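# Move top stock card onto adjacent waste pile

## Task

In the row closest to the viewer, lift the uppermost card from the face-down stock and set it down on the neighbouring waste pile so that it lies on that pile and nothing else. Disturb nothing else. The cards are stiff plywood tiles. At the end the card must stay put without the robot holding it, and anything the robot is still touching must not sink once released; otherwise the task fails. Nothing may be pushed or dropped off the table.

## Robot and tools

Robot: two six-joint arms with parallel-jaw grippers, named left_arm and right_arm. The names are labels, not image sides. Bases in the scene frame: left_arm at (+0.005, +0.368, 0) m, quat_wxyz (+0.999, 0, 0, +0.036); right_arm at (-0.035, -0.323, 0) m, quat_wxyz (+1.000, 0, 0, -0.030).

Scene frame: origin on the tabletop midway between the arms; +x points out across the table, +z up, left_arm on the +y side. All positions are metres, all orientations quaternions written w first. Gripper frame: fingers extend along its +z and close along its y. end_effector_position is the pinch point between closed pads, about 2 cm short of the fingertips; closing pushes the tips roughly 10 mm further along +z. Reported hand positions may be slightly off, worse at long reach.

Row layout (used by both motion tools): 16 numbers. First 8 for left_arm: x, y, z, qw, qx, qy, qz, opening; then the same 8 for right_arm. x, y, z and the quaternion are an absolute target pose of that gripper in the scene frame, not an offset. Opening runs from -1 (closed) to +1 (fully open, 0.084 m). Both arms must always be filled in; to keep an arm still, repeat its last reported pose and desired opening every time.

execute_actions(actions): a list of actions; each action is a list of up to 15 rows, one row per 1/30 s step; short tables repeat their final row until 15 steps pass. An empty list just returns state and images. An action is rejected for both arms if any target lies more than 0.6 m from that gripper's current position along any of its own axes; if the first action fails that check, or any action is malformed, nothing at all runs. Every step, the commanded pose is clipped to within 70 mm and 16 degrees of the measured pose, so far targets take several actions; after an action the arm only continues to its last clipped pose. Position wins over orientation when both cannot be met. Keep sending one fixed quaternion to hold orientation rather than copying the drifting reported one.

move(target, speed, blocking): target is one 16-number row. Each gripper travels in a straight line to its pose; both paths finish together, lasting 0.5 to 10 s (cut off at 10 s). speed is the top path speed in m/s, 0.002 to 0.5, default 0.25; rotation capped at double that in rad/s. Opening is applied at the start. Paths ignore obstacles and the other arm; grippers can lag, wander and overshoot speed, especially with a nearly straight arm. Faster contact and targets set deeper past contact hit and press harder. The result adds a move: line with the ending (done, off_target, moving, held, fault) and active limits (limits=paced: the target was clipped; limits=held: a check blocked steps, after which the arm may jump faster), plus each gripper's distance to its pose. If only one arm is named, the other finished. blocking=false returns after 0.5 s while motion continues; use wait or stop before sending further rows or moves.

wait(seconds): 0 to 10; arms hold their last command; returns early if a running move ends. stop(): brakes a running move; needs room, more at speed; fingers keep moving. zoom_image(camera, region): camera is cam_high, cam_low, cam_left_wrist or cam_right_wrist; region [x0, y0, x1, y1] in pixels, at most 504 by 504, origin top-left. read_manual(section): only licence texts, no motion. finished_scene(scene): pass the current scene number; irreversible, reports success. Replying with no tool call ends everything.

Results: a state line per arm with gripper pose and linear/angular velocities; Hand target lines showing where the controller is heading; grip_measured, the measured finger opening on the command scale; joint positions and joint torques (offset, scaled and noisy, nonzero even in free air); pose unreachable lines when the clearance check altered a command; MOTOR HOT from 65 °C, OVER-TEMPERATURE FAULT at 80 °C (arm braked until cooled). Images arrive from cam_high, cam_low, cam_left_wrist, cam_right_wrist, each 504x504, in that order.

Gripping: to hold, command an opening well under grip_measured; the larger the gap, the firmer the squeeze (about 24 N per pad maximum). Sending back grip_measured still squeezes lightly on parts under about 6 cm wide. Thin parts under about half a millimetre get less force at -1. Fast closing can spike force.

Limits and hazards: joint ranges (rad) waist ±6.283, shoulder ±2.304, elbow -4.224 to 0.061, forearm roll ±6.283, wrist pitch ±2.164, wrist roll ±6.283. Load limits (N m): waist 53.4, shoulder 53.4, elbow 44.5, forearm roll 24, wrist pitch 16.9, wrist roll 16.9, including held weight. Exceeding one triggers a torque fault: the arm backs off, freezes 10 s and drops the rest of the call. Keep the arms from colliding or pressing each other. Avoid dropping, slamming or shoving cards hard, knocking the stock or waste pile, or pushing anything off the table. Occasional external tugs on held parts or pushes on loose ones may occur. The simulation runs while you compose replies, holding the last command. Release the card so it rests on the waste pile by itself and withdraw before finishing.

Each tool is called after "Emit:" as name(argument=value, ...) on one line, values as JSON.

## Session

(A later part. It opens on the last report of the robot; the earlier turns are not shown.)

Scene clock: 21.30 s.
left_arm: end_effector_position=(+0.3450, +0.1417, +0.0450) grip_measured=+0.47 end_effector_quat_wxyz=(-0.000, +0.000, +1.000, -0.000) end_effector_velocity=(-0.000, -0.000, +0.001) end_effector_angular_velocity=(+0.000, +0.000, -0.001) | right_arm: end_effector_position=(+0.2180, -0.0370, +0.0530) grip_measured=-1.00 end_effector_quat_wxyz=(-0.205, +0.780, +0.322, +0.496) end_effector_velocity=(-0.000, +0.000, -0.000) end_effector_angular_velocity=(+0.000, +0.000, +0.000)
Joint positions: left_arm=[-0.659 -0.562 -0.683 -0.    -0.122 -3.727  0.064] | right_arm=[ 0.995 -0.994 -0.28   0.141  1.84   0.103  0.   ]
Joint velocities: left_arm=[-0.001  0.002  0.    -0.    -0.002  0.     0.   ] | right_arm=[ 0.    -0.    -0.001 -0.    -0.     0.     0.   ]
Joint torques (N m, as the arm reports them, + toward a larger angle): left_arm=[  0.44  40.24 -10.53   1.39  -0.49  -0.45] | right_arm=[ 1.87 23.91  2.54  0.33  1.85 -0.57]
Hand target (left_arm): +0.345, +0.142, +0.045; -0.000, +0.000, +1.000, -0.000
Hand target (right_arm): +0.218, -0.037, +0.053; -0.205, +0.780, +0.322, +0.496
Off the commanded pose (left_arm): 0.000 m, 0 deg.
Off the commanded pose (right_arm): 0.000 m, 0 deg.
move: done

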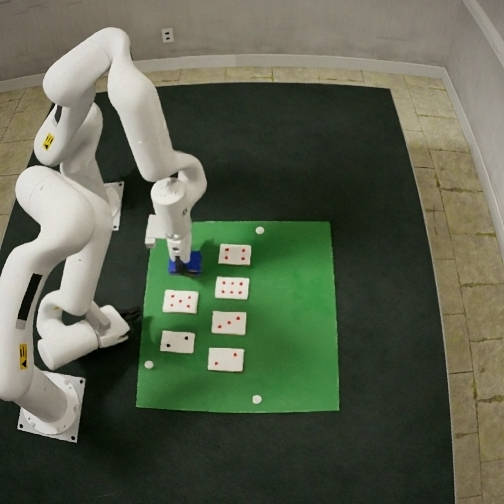

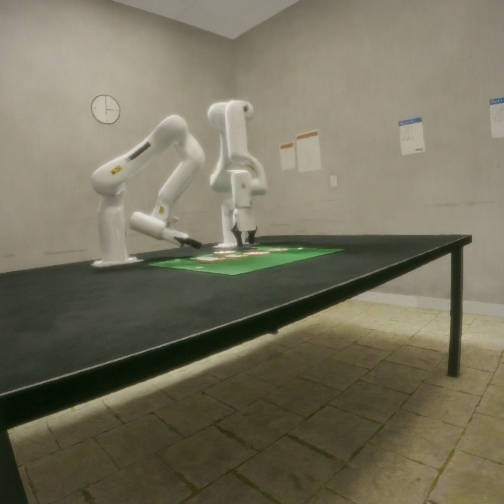

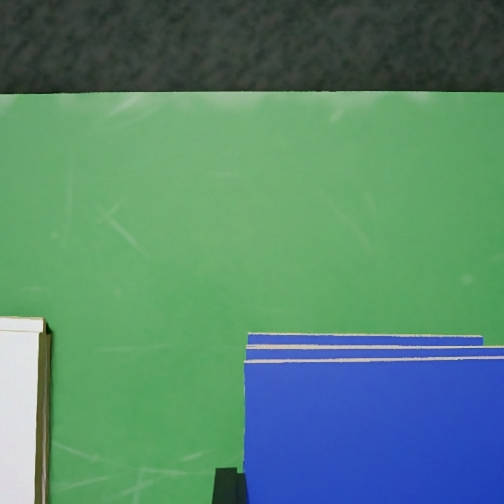

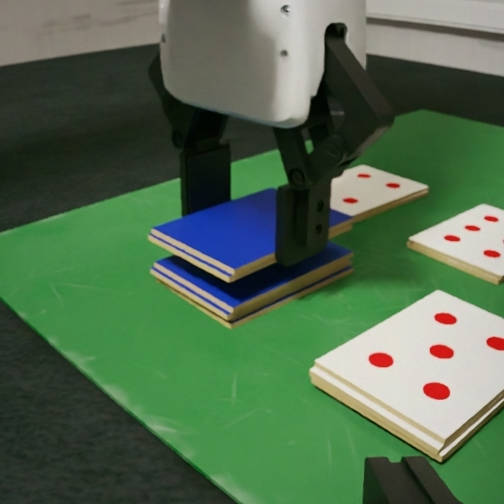

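Emit:
move(target=[0.345,0.1417,0.0308,0,0,1,0,0.2, 0.218,-0.037,0.053,0.2055,-0.78,-0.322,-0.496,-1], speed=0.015)

Emit:
execute_actions(actions=[[[0.345,0.1417,0.0308,0,0,1,0,0.35, 0.218,-0.037,0.053,0.2055,-0.78,-0.322,-0.496,-1],[0.345,0.1417,0.0308,0,0,1,0,0.42, 0.218,-0.037,0.053,0.2055,-0.78,-0.322,-0.496,-1],[0.345,0.1417,0.0308,0,0,1,0,0.47, 0.218,-0.037,0.053,0.2055,-0.78,-0.322,-0.496,-1],[0.345,0.1417,0.0308,0,0,1,0,0.50, 0.218,-0.037,0.053,0.2055,-0.78,-0.322,-0.496,-1],[0.345,0.1417,0.0308,0,0,1,0,0.53, 0.218,-0.037,0.053,0.2055,-0.78,-0.322,-0.496,-1],[0.345,0.1417,0.0308,0,0,1,0,0.56, 0.218,-0.037,0.053,0.2055,-0.78,-0.322,-0.496,-1],[0.345,0.1417,0.0308,0,0,1,0,0.59, 0.218,-0.037,0.053,0.2055,-0.78,-0.322,-0.496,-1],[0.345,0.1417,0.0310,0,0,1,0,0.62, 0.218,-0.037,0.053,0.2055,-0.78,-0.322,-0.496,-1],[0.345,0.1417,0.0314,0,0,1,0,0.62, 0.218,-0.037,0.053,0.2055,-0.78,-0.322,-0.496,-1],[0.345,0.1417,0.0318,0,0,1,0,0.62, 0.218,-0.037,0.053,0.2055,-0.78,-0.322,-0.496,-1],[0.345,0.1417,0.0322,0,0,1,0,0.62, 0.218,-0.037,0.053,0.2055,-0.78,-0.322,-0.496,-1],[0.345,0.1417,0.0325,0,0,1,0,0.62, 0.218,-0.037,0.053,0.2055,-0.78,-0.322,-0.496,-1],[0.345,0.1417,0.0327,0,0,1,0,0.62, 0.218,-0.037,0.053,0.2055,-0.78,-0.322,-0.496,-1]]])

Emit:
zoom_image(camera="cam_right_wrist", region=[120, 100, 400, 350])

Scene clock: 23.13 s.
left_arm: end_effector_position=(+0.3450, +0.1417, +0.0309) grip_measured=+0.47 end_effector_quat_wxyz=(+0.000, -0.000, +1.000, +0.000) end_effector_velocity=(+0.001, -0.000, -0.001) end_effector_angular_velocity=(-0.001, -0.002, +0.001) | right_arm: end_effector_position=(+0.2180, -0.0370, +0.0530) grip_measured=-1.00 end_effector_quat_wxyz=(-0.205, +0.780, +0.322, +0.496) end_effector_velocity=(+0.000, +0.001, +0.000) end_effector_angular_velocity=(+0.001, +0.000, +0.000)
Joint positions: left_arm=[-0.659 -0.6   -0.691  0.001 -0.091 -3.728  0.064] | right_arm=[ 0.995 -0.994 -0.28   0.141  1.84   0.103  0.   ]
Joint velocities: left_arm=[ 0.001 -0.003 -0.001  0.     0.004 -0.    -0.   ] | right_arm=[ 0.     0.001 -0.001 -0.001 -0.002  0.     0.   ]
Joint torques (N m, as the arm reports them, + toward a larger angle): left_arm=[ 1.89 44.19 -9.42  1.43 -0.58 -0.68] | right_arm=[ 2.84 21.66  2.18  0.54  1.98 -0.21]
Hand target (left_arm): +0.345, +0.142, +0.031; +0.000, -0.000, +1.000, +0.000
Hand target (right_arm): +0.218, -0.037, +0.053; -0.205, +0.780, +0.322, +0.496
Off the commanded pose (left_arm): 0.000 m, 0 deg.
Off the commanded pose (right_arm): 0.000 m, 0 deg.
move: done

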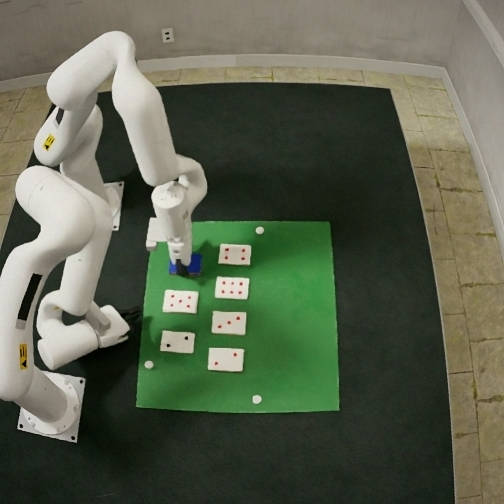

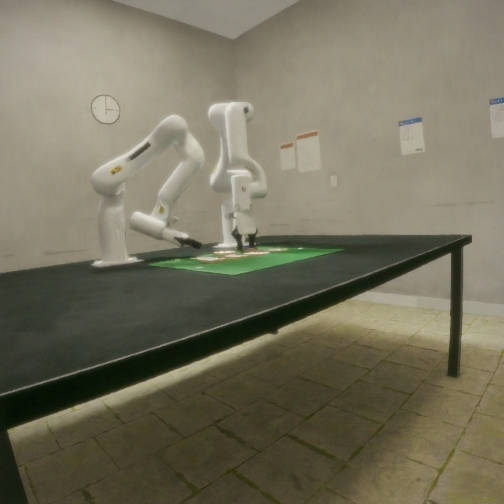

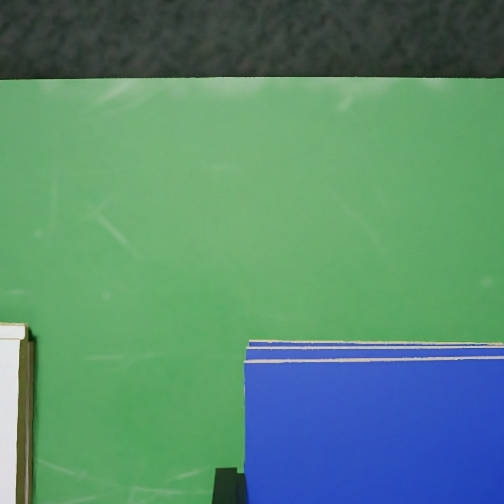

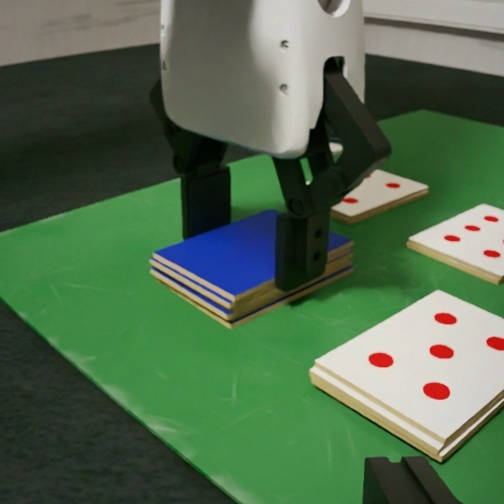

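Scene clock: 23.63 s.
left_arm: end_effector_position=(+0.3450, +0.1417, +0.0324) grip_measured=+0.61 end_effector_quat_wxyz=(+0.000, -0.000, +1.000, -0.000) end_effector_velocity=(+0.001, -0.001, +0.006) end_effector_angular_velocity=(-0.002, -0.003, -0.001) | right_arm: end_effector_position=(+0.2180, -0.0370, +0.0530) grip_measured=-1.00 end_effector_quat_wxyz=(-0.205, +0.780, +0.322, +0.496) end_effector_velocity=(+0.000, +0.000, +0.000) end_effector_angular_velocity=(+0.001, +0.000, -0.000)
Joint positions: left_arm=[-0.659 -0.596 -0.69   0.    -0.094 -3.728  0.07 ] | right_arm=[ 0.995 -0.994 -0.28   0.141  1.84   0.103  0.   ]
Joint velocities: left_arm=[-0.     0.016  0.002 -0.    -0.011  0.001  0.001] | right_arm=[-0.     0.001 -0.    -0.    -0.001  0.     0.   ]
Joint torques (N m, as the arm reports them, + toward a larger angle): left_arm=[ 0.43 39.85 -9.41  0.83 -0.29 -0.45] | right_arm=[ 1.7  21.48  2.71  0.31  1.61 -0.49]
Hand target (left_arm): +0.345, +0.142, +0.033; +0.000, +0.000, +1.000, -0.000
Hand target (right_arm): +0.218, -0.037, +0.053; -0.205, +0.780, +0.322, +0.496
Off the commanded pose (left_arm): 0.000 m, 0 deg.
Off the commanded pose (right_arm): 0.000 m, 0 deg.

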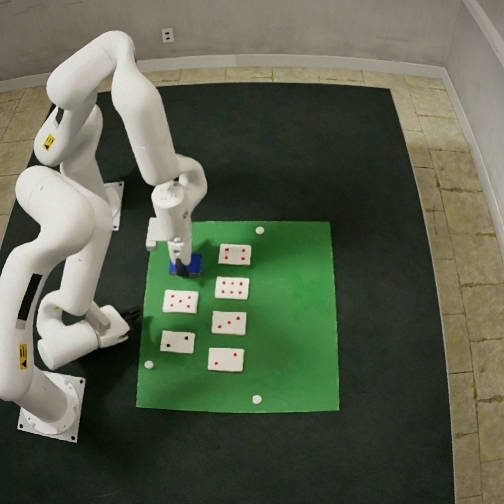

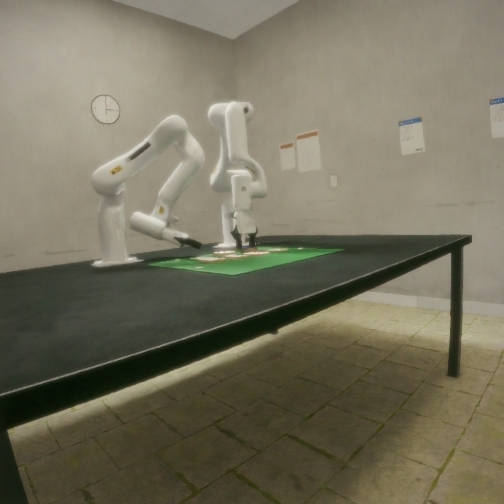

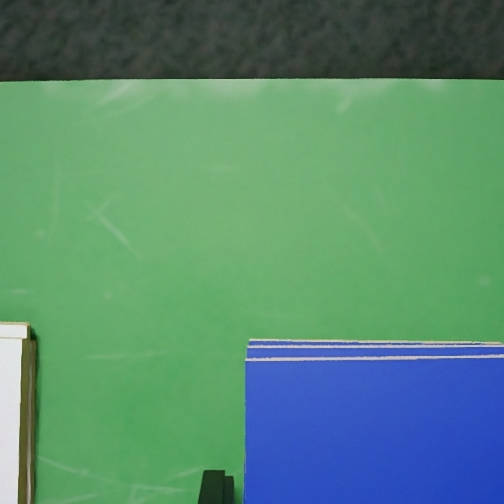

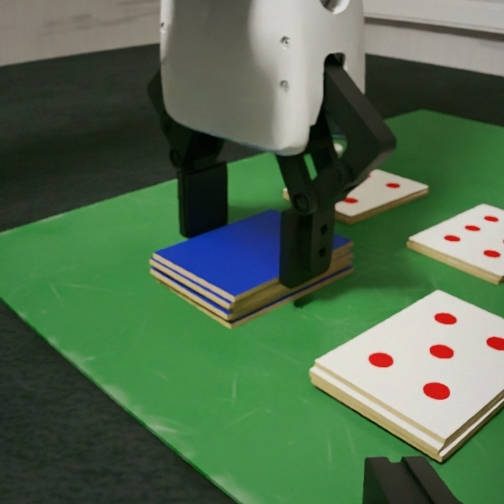

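Region (120, 100, 400, 350) of cam_right_wrist's 504x504 image, scaled by 1.800, with more detail than that image has; it fills the top 450 rows of this view, and the rest is white.

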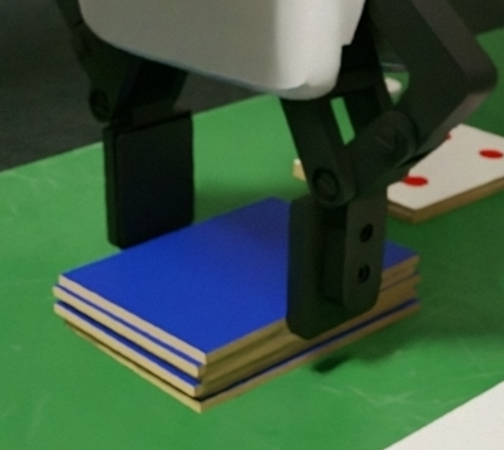

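Now close again slowly at z=0.0327.

Emit:
execute_actions(actions=[[[0.345,0.1417,0.0327,0,0,1,0,0.62, 0.218,-0.037,0.053,0.2055,-0.78,-0.322,-0.496,-1],[0.345,0.1417,0.0327,0,0,1,0,0.62, 0.218,-0.037,0.053,0.2055,-0.78,-0.322,-0.496,-1],[0.345,0.1417,0.0327,0,0,1,0,0.62, 0.218,-0.037,0.053,0.2055,-0.78,-0.322,-0.496,-1],[0.345,0.1417,0.0327,0,0,1,0,0.59, 0.218,-0.037,0.053,0.2055,-0.78,-0.322,-0.496,-1],[0.345,0.1417,0.0327,0,0,1,0,0.56, 0.218,-0.037,0.053,0.2055,-0.78,-0.322,-0.496,-1],[0.345,0.1417,0.0327,0,0,1,0,0.53, 0.218,-0.037,0.053,0.2055,-0.78,-0.322,-0.496,-1],[0.345,0.1417,0.0327,0,0,1,0,0.50, 0.218,-0.037,0.053,0.2055,-0.78,-0.322,-0.496,-1],[0.345,0.1417,0.0327,0,0,1,0,0.47, 0.218,-0.037,0.053,0.2055,-0.78,-0.322,-0.496,-1],[0.345,0.1417,0.0327,0,0,1,0,0.44, 0.218,-0.037,0.053,0.2055,-0.78,-0.322,-0.496,-1],[0.345,0.1417,0.0327,0,0,1,0,0.40, 0.218,-0.037,0.053,0.2055,-0.78,-0.322,-0.496,-1],[0.345,0.1417,0.0327,0,0,1,0,0.36, 0.218,-0.037,0.053,0.2055,-0.78,-0.322,-0.496,-1],[0.345,0.1417,0.0327,0,0,1,0,0.32, 0.218,-0.037,0.053,0.2055,-0.78,-0.322,-0.496,-1],[0.345,0.1417,0.0327,0,0,1,0,0.28, 0.218,-0.037,0.053,0.2055,-0.78,-0.322,-0.496,-1],[0.345,0.1417,0.0327,0,0,1,0,0.24, 0.218,-0.037,0.053,0.2055,-0.78,-0.322,-0.496,-1],[0.345,0.1417,0.0327,0,0,1,0,0.2, 0.218,-0.037,0.053,0.2055,-0.78,-0.322,-0.496,-1]]])

Emit:
move(target=[0.345,0.1417,0.047,0,0,1,0,0.2, 0.218,-0.037,0.053,0.2055,-0.78,-0.322,-0.496,-1], speed=0.02)

Emit:
zoom_image(camera="cam_right_wrist", region=[120, 100, 400, 350])

Scene clock: 24.70 s.
left_arm: end_effector_position=(+0.3450, +0.1417, +0.0328) grip_measured=+0.46 end_effector_quat_wxyz=(-0.000, -0.000, +1.000, +0.000) end_effector_velocity=(-0.000, -0.000, -0.000) end_effector_angular_velocity=(+0.000, -0.000, -0.002) | right_arm: end_effector_position=(+0.2180, -0.0370, +0.0530) grip_measured=-1.00 end_effector_quat_wxyz=(-0.205, +0.780, +0.322, +0.496) end_effector_velocity=(-0.000, -0.001, -0.000) end_effector_angular_velocity=(-0.001, -0.000, -0.001)
Joint positions: left_arm=[-0.659 -0.595 -0.69   0.    -0.095 -3.728  0.063] | right_arm=[ 0.995 -0.994 -0.28   0.141  1.84   0.103  0.   ]
Joint velocities: left_arm=[-0.    -0.001 -0.     0.001  0.001  0.     0.   ] | right_arm=[-0.    -0.     0.001  0.001  0.    -0.     0.   ]
Joint torques (N m, as the arm reports them, + toward a larger angle): left_arm=[-0.1  39.41 -9.92  0.54 -0.3  -0.66] | right_arm=[ 4.63 21.91  3.24  0.65  1.83 -0.22]
Hand target (left_arm): +0.345, +0.142, +0.033; -0.000, +0.000, +1.000, -0.000
Hand target (right_arm): +0.218, -0.037, +0.053; -0.205, +0.780, +0.322, +0.496
Off the commanded pose (left_arm): 0.000 m, 0 deg.
Off the commanded pose (right_arm): 0.000 m, 0 deg.

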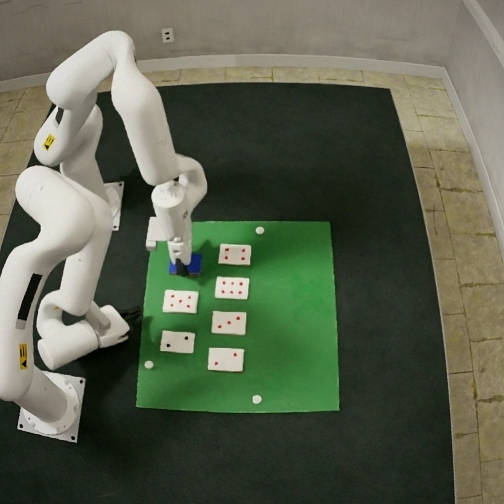

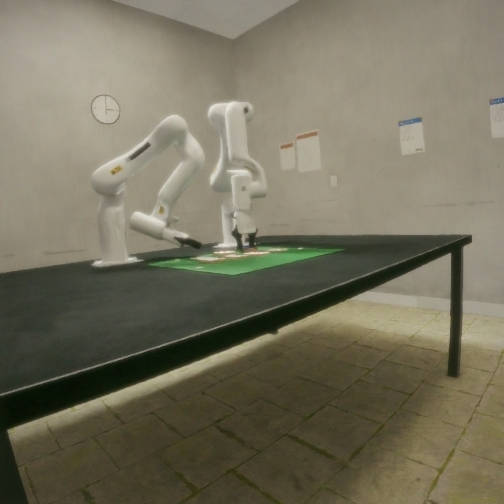

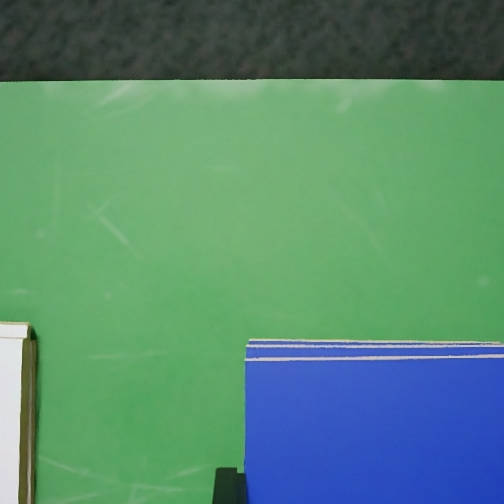

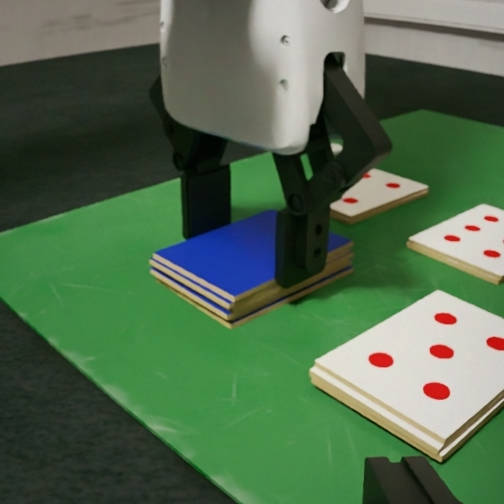

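Scene clock: 25.67 s.
left_arm: end_effector_position=(+0.3450, +0.1417, +0.0470) grip_measured=+0.46 end_effector_quat_wxyz=(-0.000, +0.000, +1.000, -0.000) end_effector_velocity=(-0.000, -0.000, +0.001) end_effector_angular_velocity=(-0.000, -0.000, -0.001) | right_arm: end_effector_position=(+0.2180, -0.0370, +0.0530) grip_measured=-1.00 end_effector_quat_wxyz=(-0.205, +0.780, +0.322, +0.496) end_effector_velocity=(-0.000, +0.001, +0.000) end_effector_angular_velocity=(+0.000, -0.002, +0.002)
Joint positions: left_arm=[-0.659 -0.556 -0.682 -0.    -0.126 -3.727  0.063] | right_arm=[ 0.995 -0.994 -0.28   0.141  1.84   0.103  0.   ]
Joint velocities: left_arm=[-0.002  0.003  0.001 -0.001 -0.002  0.    -0.   ] | right_arm=[ 0.001 -0.    -0.001 -0.     0.001 -0.001  0.   ]
Joint torques (N m, as the arm reports them, + toward a larger angle): left_arm=[ 1.42 41.65 -9.97  0.96 -0.52 -0.55] | right_arm=[ 1.56 23.41  2.11 -0.11  1.86 -0.34]
Hand target (left_arm): +0.345, +0.142, +0.047; -0.000, +0.000, +1.000, -0.000
Hand target (right_arm): +0.218, -0.037, +0.053; -0.205, +0.780, +0.322, +0.496
Off the commanded pose (left_arm): 0.000 m, 0 deg.
Off the commanded pose (right_arm): 0.000 m, 0 deg.
move: done

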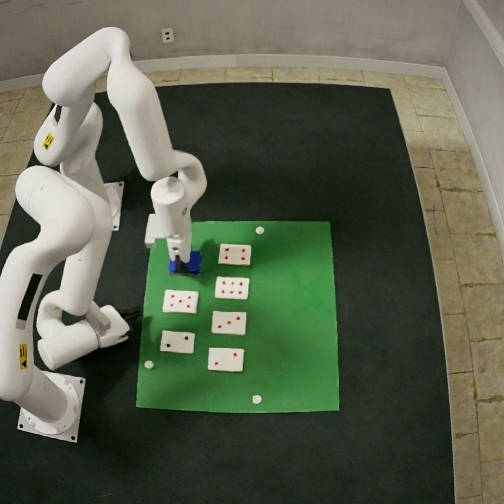

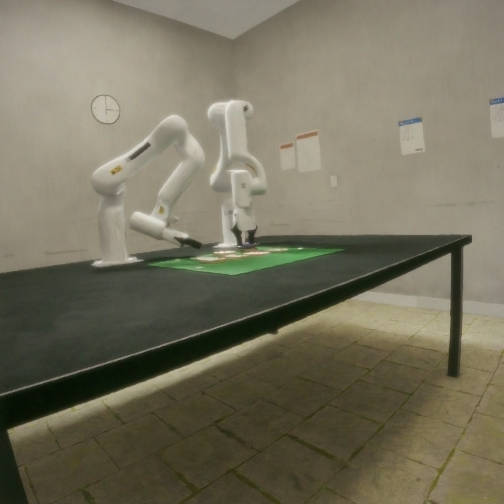

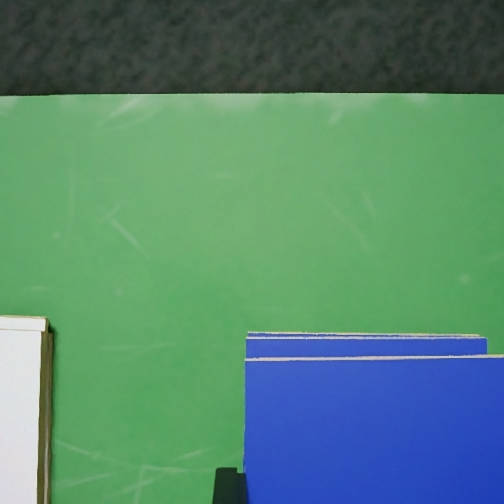

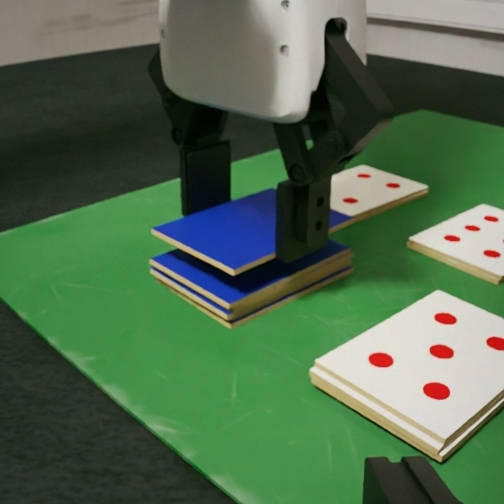

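Region (120, 100, 400, 350) of cam_right_wrist's 504x504 image, scaled by 1.800, with more detail than that image has; it fills the top 450 rows of this view, and the rest is white.

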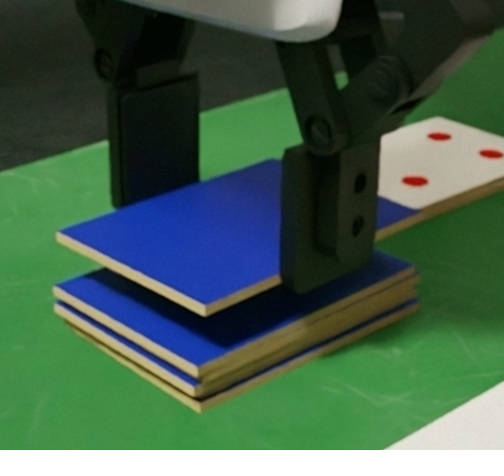

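Emit:
move(target=[0.340,0.0215,0.047,0,0.0175,0.9998,0,0.2, 0.10,-0.30,0.20,0.087,0.899,0.418,-0.099,-1], speed=0.15)

Scene clock: 31.70 s.
left_arm: end_effector_position=(+0.3399, +0.0212, +0.0472) grip_measured=+0.46 end_effector_quat_wxyz=(-0.000, +0.017, +1.000, -0.000) end_effector_velocity=(-0.000, -0.000, +0.000) end_effector_angular_velocity=(+0.001, +0.001, -0.001) | right_arm: end_effector_position=(+0.0994, -0.3001, +0.1994) grip_measured=-1.00 end_effector_quat_wxyz=(+0.089, +0.899, +0.417, -0.098) end_effector_velocity=(+0.000, -0.000, +0.001) end_effector_angular_velocity=(-0.001, -0.000, -0.001)
Joint positions: left_arm=[-0.874 -0.659 -0.888 -0.004 -0.23  -3.904  0.063] | right_arm=[ 0.537  0.478 -0.1   -0.236 -0.798 -0.208  0.   ]
Joint velocities: left_arm=[-0.001  0.    -0.     0.001 -0.002 -0.001 -0.   ] | right_arm=[-0.001  0.002 -0.001 -0.001 -0.003 -0.     0.   ]
Joint torques (N m, as the arm reports them, + toward a larger angle): left_arm=[  2.07  47.68 -11.6    0.88  -0.43  -0.57] | right_arm=[  2.57   1.45 -30.88   0.97  -0.08  -0.34]
Hand target (left_arm): +0.340, +0.021, +0.047; -0.000, +0.018, +1.000, -0.000
Hand target (right_arm): +0.099, -0.300, +0.199; +0.089, +0.899, +0.417, -0.098
Off the commanded pose (left_arm): 0.000 m, 0 deg.
Off the commanded pose (right_arm): 0.001 m, 0 deg.
move: done

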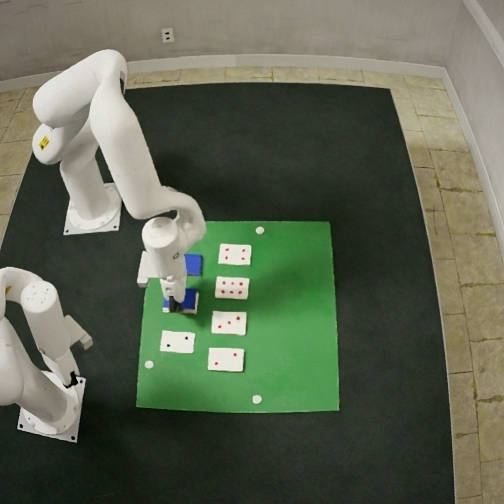

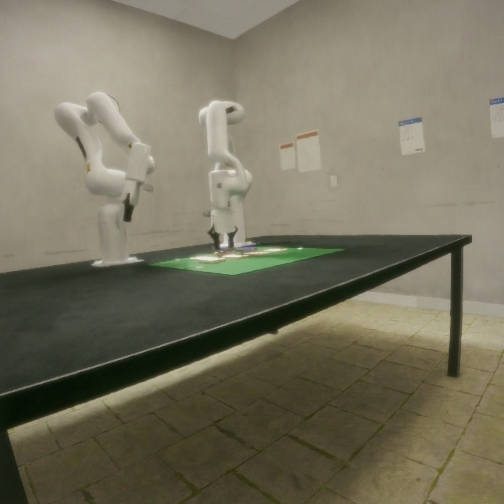

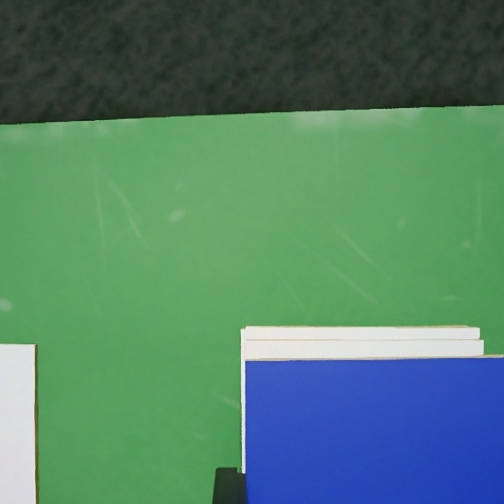

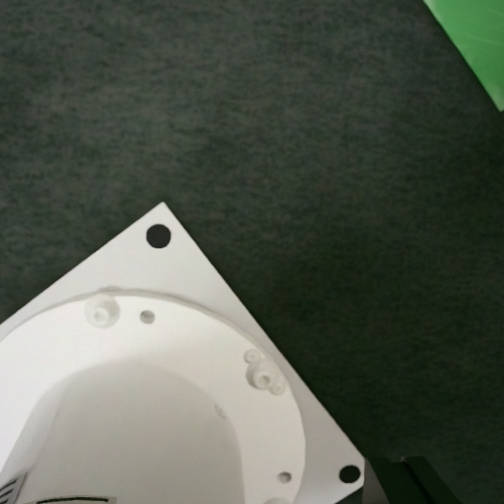

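Emit:
move(target=[0.340,0.0215,0.0272,0,0.0175,0.9998,0,0.2, 0.10,-0.30,0.20,0.087,0.899,0.418,-0.099,-1], speed=0.025)

Emit:
zoom_image(camera="cam_low", region=[170, 215, 290, 275])

Scene clock: 33.10 s.
left_arm: end_effector_position=(+0.3403, +0.0213, +0.0274) grip_measured=+0.47 end_effector_quat_wxyz=(+0.000, +0.018, +1.000, -0.000) end_effector_velocity=(+0.000, +0.000, -0.001) end_effector_angular_velocity=(-0.001, -0.001, +0.001) | right_arm: end_effector_position=(+0.1000, -0.3000, +0.2000) grip_measured=-1.00 end_effector_quat_wxyz=(+0.087, +0.899, +0.418, -0.099) end_effector_velocity=(-0.000, +0.000, +0.000) end_effector_angular_velocity=(-0.000, +0.001, -0.002)
Joint positions: left_arm=[-0.874 -0.705 -0.899  0.    -0.193 -3.908  0.064] | right_arm=[ 0.531  0.476 -0.103 -0.233 -0.799 -0.219  0.   ]
Joint velocities: left_arm=[ 0.    -0.002  0.001 -0.     0.004 -0.001  0.   ] | right_arm=[ 0.    -0.    -0.     0.001 -0.002  0.001  0.   ]
Joint torques (N m, as the arm reports them, + toward a larger angle): left_arm=[-0.31 36.89 -9.1   1.    0.28 -0.86] | right_arm=[  0.73   0.3  -30.34   1.26  -0.02  -0.43]
Hand target (left_arm): +0.340, +0.021, +0.027; +0.000, +0.017, +1.000, +0.000
Hand target (right_arm): +0.100, -0.300, +0.200; +0.087, +0.899, +0.418, -0.099
Off the commanded pose (left_arm): 0.000 m, 0 deg.
Off the commanded pose (right_arm): 0.000 m, 0 deg.
move: done

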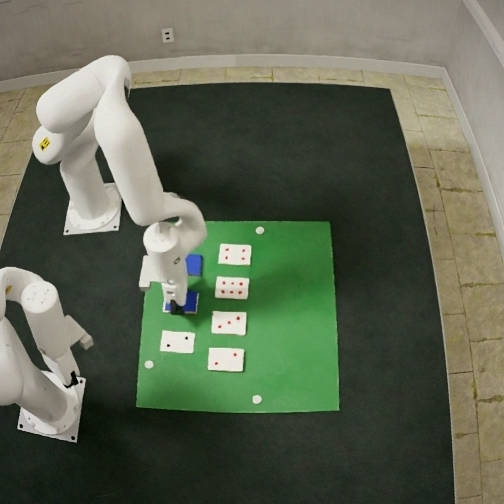

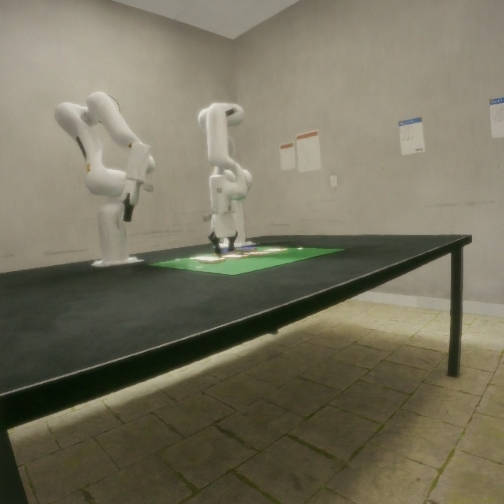

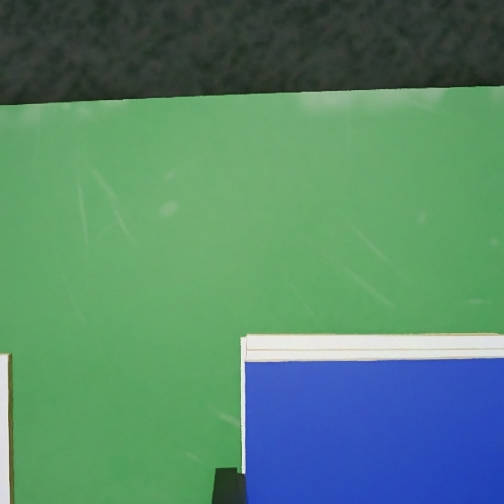

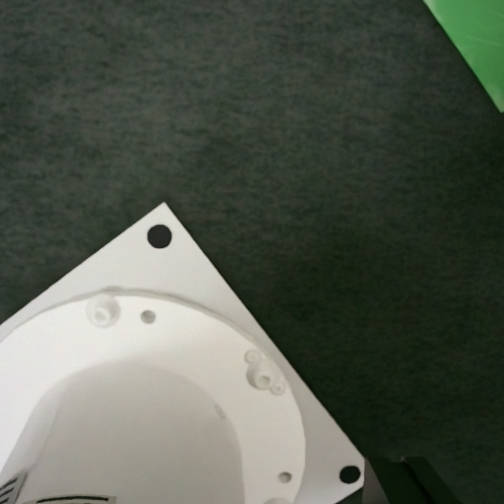

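Region (170, 215, 290, 275) of cam_low's 504x504 image, scaled by 4.200, with more detail than that image has.

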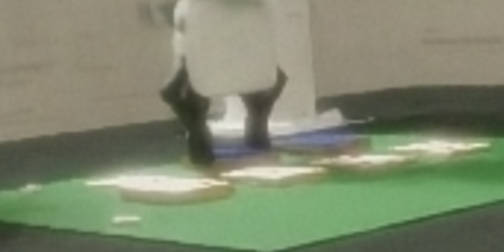

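Emit:
execute_actions(actions=[[[0.340,0.0215,0.0276,0,0.0175,0.9998,0,0.35, 0.10,-0.30,0.20,0.087,0.899,0.418,-0.099,-1],[0.340,0.0215,0.0276,0,0.0175,0.9998,0,0.42, 0.10,-0.30,0.20,0.087,0.899,0.418,-0.099,-1],[0.340,0.0215,0.0276,0,0.0175,0.9998,0,0.47, 0.10,-0.30,0.20,0.087,0.899,0.418,-0.099,-1],[0.340,0.0215,0.0276,0,0.0175,0.9998,0,0.51, 0.10,-0.30,0.20,0.087,0.899,0.418,-0.099,-1],[0.340,0.0215,0.0276,0,0.0175,0.9998,0,0.55, 0.10,-0.30,0.20,0.087,0.899,0.418,-0.099,-1],[0.340,0.0215,0.0276,0,0.0175,0.9998,0,0.60, 0.10,-0.30,0.20,0.087,0.899,0.418,-0.099,-1],[0.340,0.0215,0.0276,0,0.0175,0.9998,0,0.65, 0.10,-0.30,0.20,0.087,0.899,0.418,-0.099,-1],[0.340,0.0215,0.0276,0,0.0175,0.9998,0,0.70, 0.10,-0.30,0.20,0.087,0.899,0.418,-0.099,-1],[0.340,0.0215,0.0276,0,0.0175,0.9998,0,0.75, 0.10,-0.30,0.20,0.087,0.899,0.418,-0.099,-1],[0.340,0.0215,0.0276,0,0.0175,0.9998,0,0.8, 0.10,-0.30,0.20,0.087,0.899,0.418,-0.099,-1]]])

Emit:
move(target=[0.340,0.06,0.13,0,0.0175,0.9998,0,0.8, 0.10,-0.30,0.20,0.087,0.899,0.418,-0.099,-1], speed=0.15)

Scene clock: 33.97 s.
left_arm: end_effector_position=(+0.3398, +0.0217, +0.0274) grip_measured=+0.79 end_effector_quat_wxyz=(-0.000, +0.017, +1.000, +0.000) end_effector_velocity=(+0.001, -0.001, +0.001) end_effector_angular_velocity=(-0.001, -0.001, -0.001) | right_arm: end_effector_position=(+0.1000, -0.3000, +0.2000) grip_measured=-1.00 end_effector_quat_wxyz=(+0.087, +0.899, +0.418, -0.099) end_effector_velocity=(-0.001, -0.000, -0.000) end_effector_angular_velocity=(-0.002, +0.004, -0.000)
Joint positions: left_arm=[-0.874 -0.704 -0.898  0.    -0.194 -3.908  0.076] | right_arm=[ 0.531  0.476 -0.103 -0.233 -0.799 -0.219  0.   ]
Joint velocities: left_arm=[-0.     0.001 -0.002  0.001 -0.002  0.001  0.003] | right_arm=[ 0.001 -0.001  0.     0.002 -0.003 -0.001  0.   ]
Joint torques (N m, as the arm reports them, + toward a larger angle): left_arm=[  1.19  47.39 -11.47   1.    -0.53  -0.42] | right_arm=[  5.93  -1.4  -30.36   0.64  -0.06  -0.41]
Hand target (left_arm): +0.340, +0.021, +0.028; +0.000, +0.018, +1.000, -0.000
Hand target (right_arm): +0.100, -0.300, +0.200; +0.087, +0.899, +0.418, -0.099
Off the commanded pose (left_arm): 0.000 m, 0 deg.
Off the commanded pose (right_arm): 0.000 m, 0 deg.

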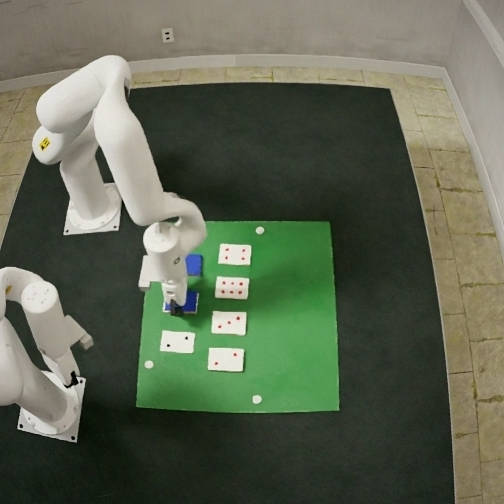

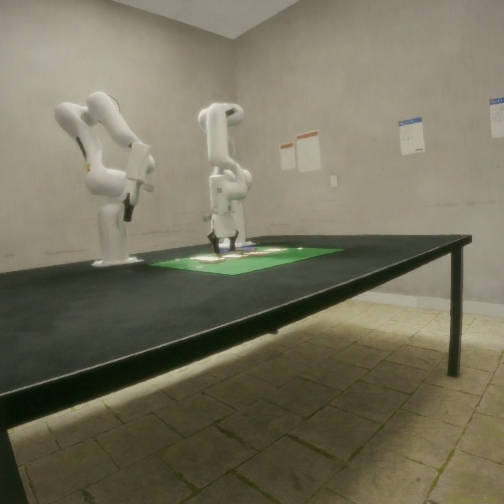

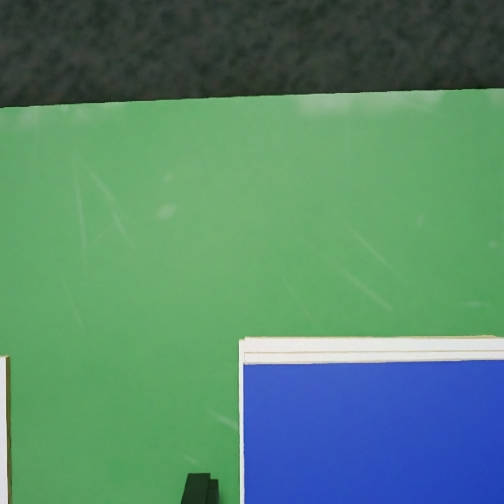

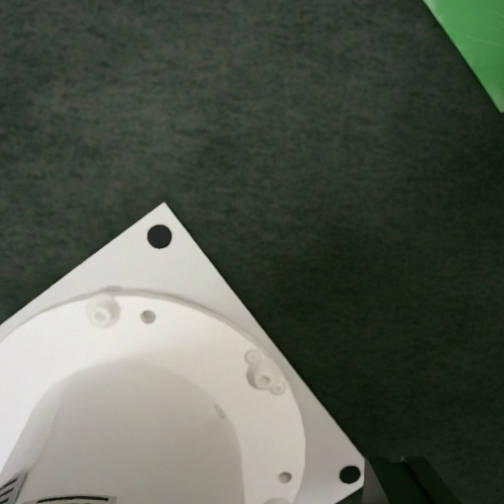

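Scene clock: 35.13 s.
left_arm: end_effector_position=(+0.3397, +0.0602, +0.1299) grip_measured=+0.80 end_effector_quat_wxyz=(-0.000, +0.018, +1.000, +0.000) end_effector_velocity=(+0.000, -0.000, +0.002) end_effector_angular_velocity=(-0.002, -0.002, -0.001) | right_arm: end_effector_position=(+0.1000, -0.3000, +0.2000) grip_measured=-1.00 end_effector_quat_wxyz=(+0.087, +0.899, +0.418, -0.099) end_effector_velocity=(+0.000, -0.000, -0.000) end_effector_angular_velocity=(-0.000, -0.001, +0.000)
Joint positions: left_arm=[-0.815 -0.429 -0.795 -0.    -0.366 -3.849  0.077] | right_arm=[ 0.531  0.476 -0.103 -0.233 -0.799 -0.219  0.   ]
Joint velocities: left_arm=[ 0.     0.005  0.001  0.    -0.002  0.001 -0.   ] | right_arm=[-0.    -0.     0.001 -0.001  0.002  0.001  0.   ]
Joint torques (N m, as the arm reports them, + toward a larger angle): left_arm=[  1.82  38.85 -14.04   1.78  -0.7   -0.46] | right_arm=[  3.93   0.09 -30.87   0.76   0.22  -0.56]
Hand target (left_arm): +0.340, +0.060, +0.130; -0.000, +0.018, +1.000, -0.000
Hand target (right_arm): +0.100, -0.300, +0.200; +0.087, +0.899, +0.418, -0.099
Off the commanded pose (left_arm): 0.000 m, 0 deg.
Off the commanded pose (right_arm): 0.000 m, 0 deg.
move: done

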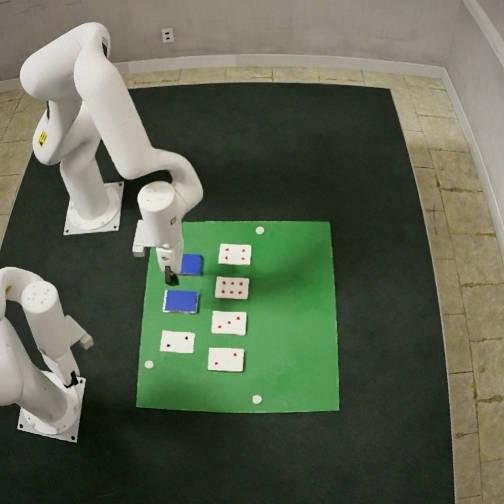

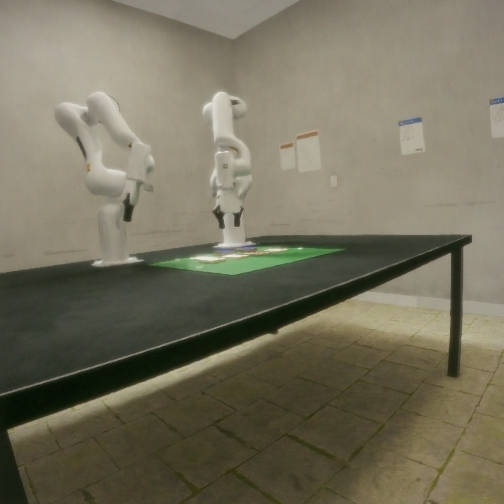

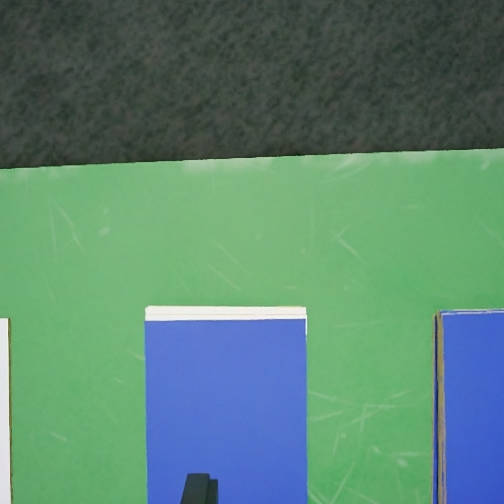

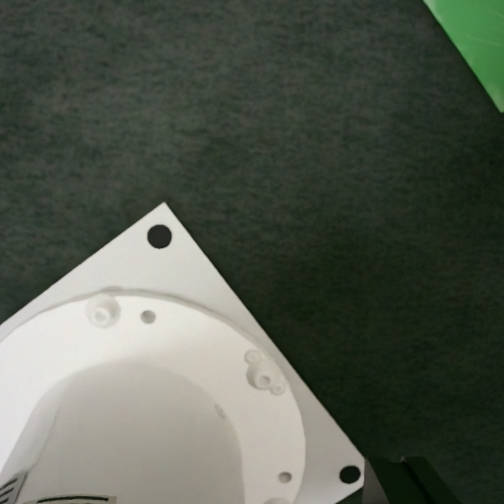

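Emit:
finished_scene(scene=1)

The scene is finished: the task was done.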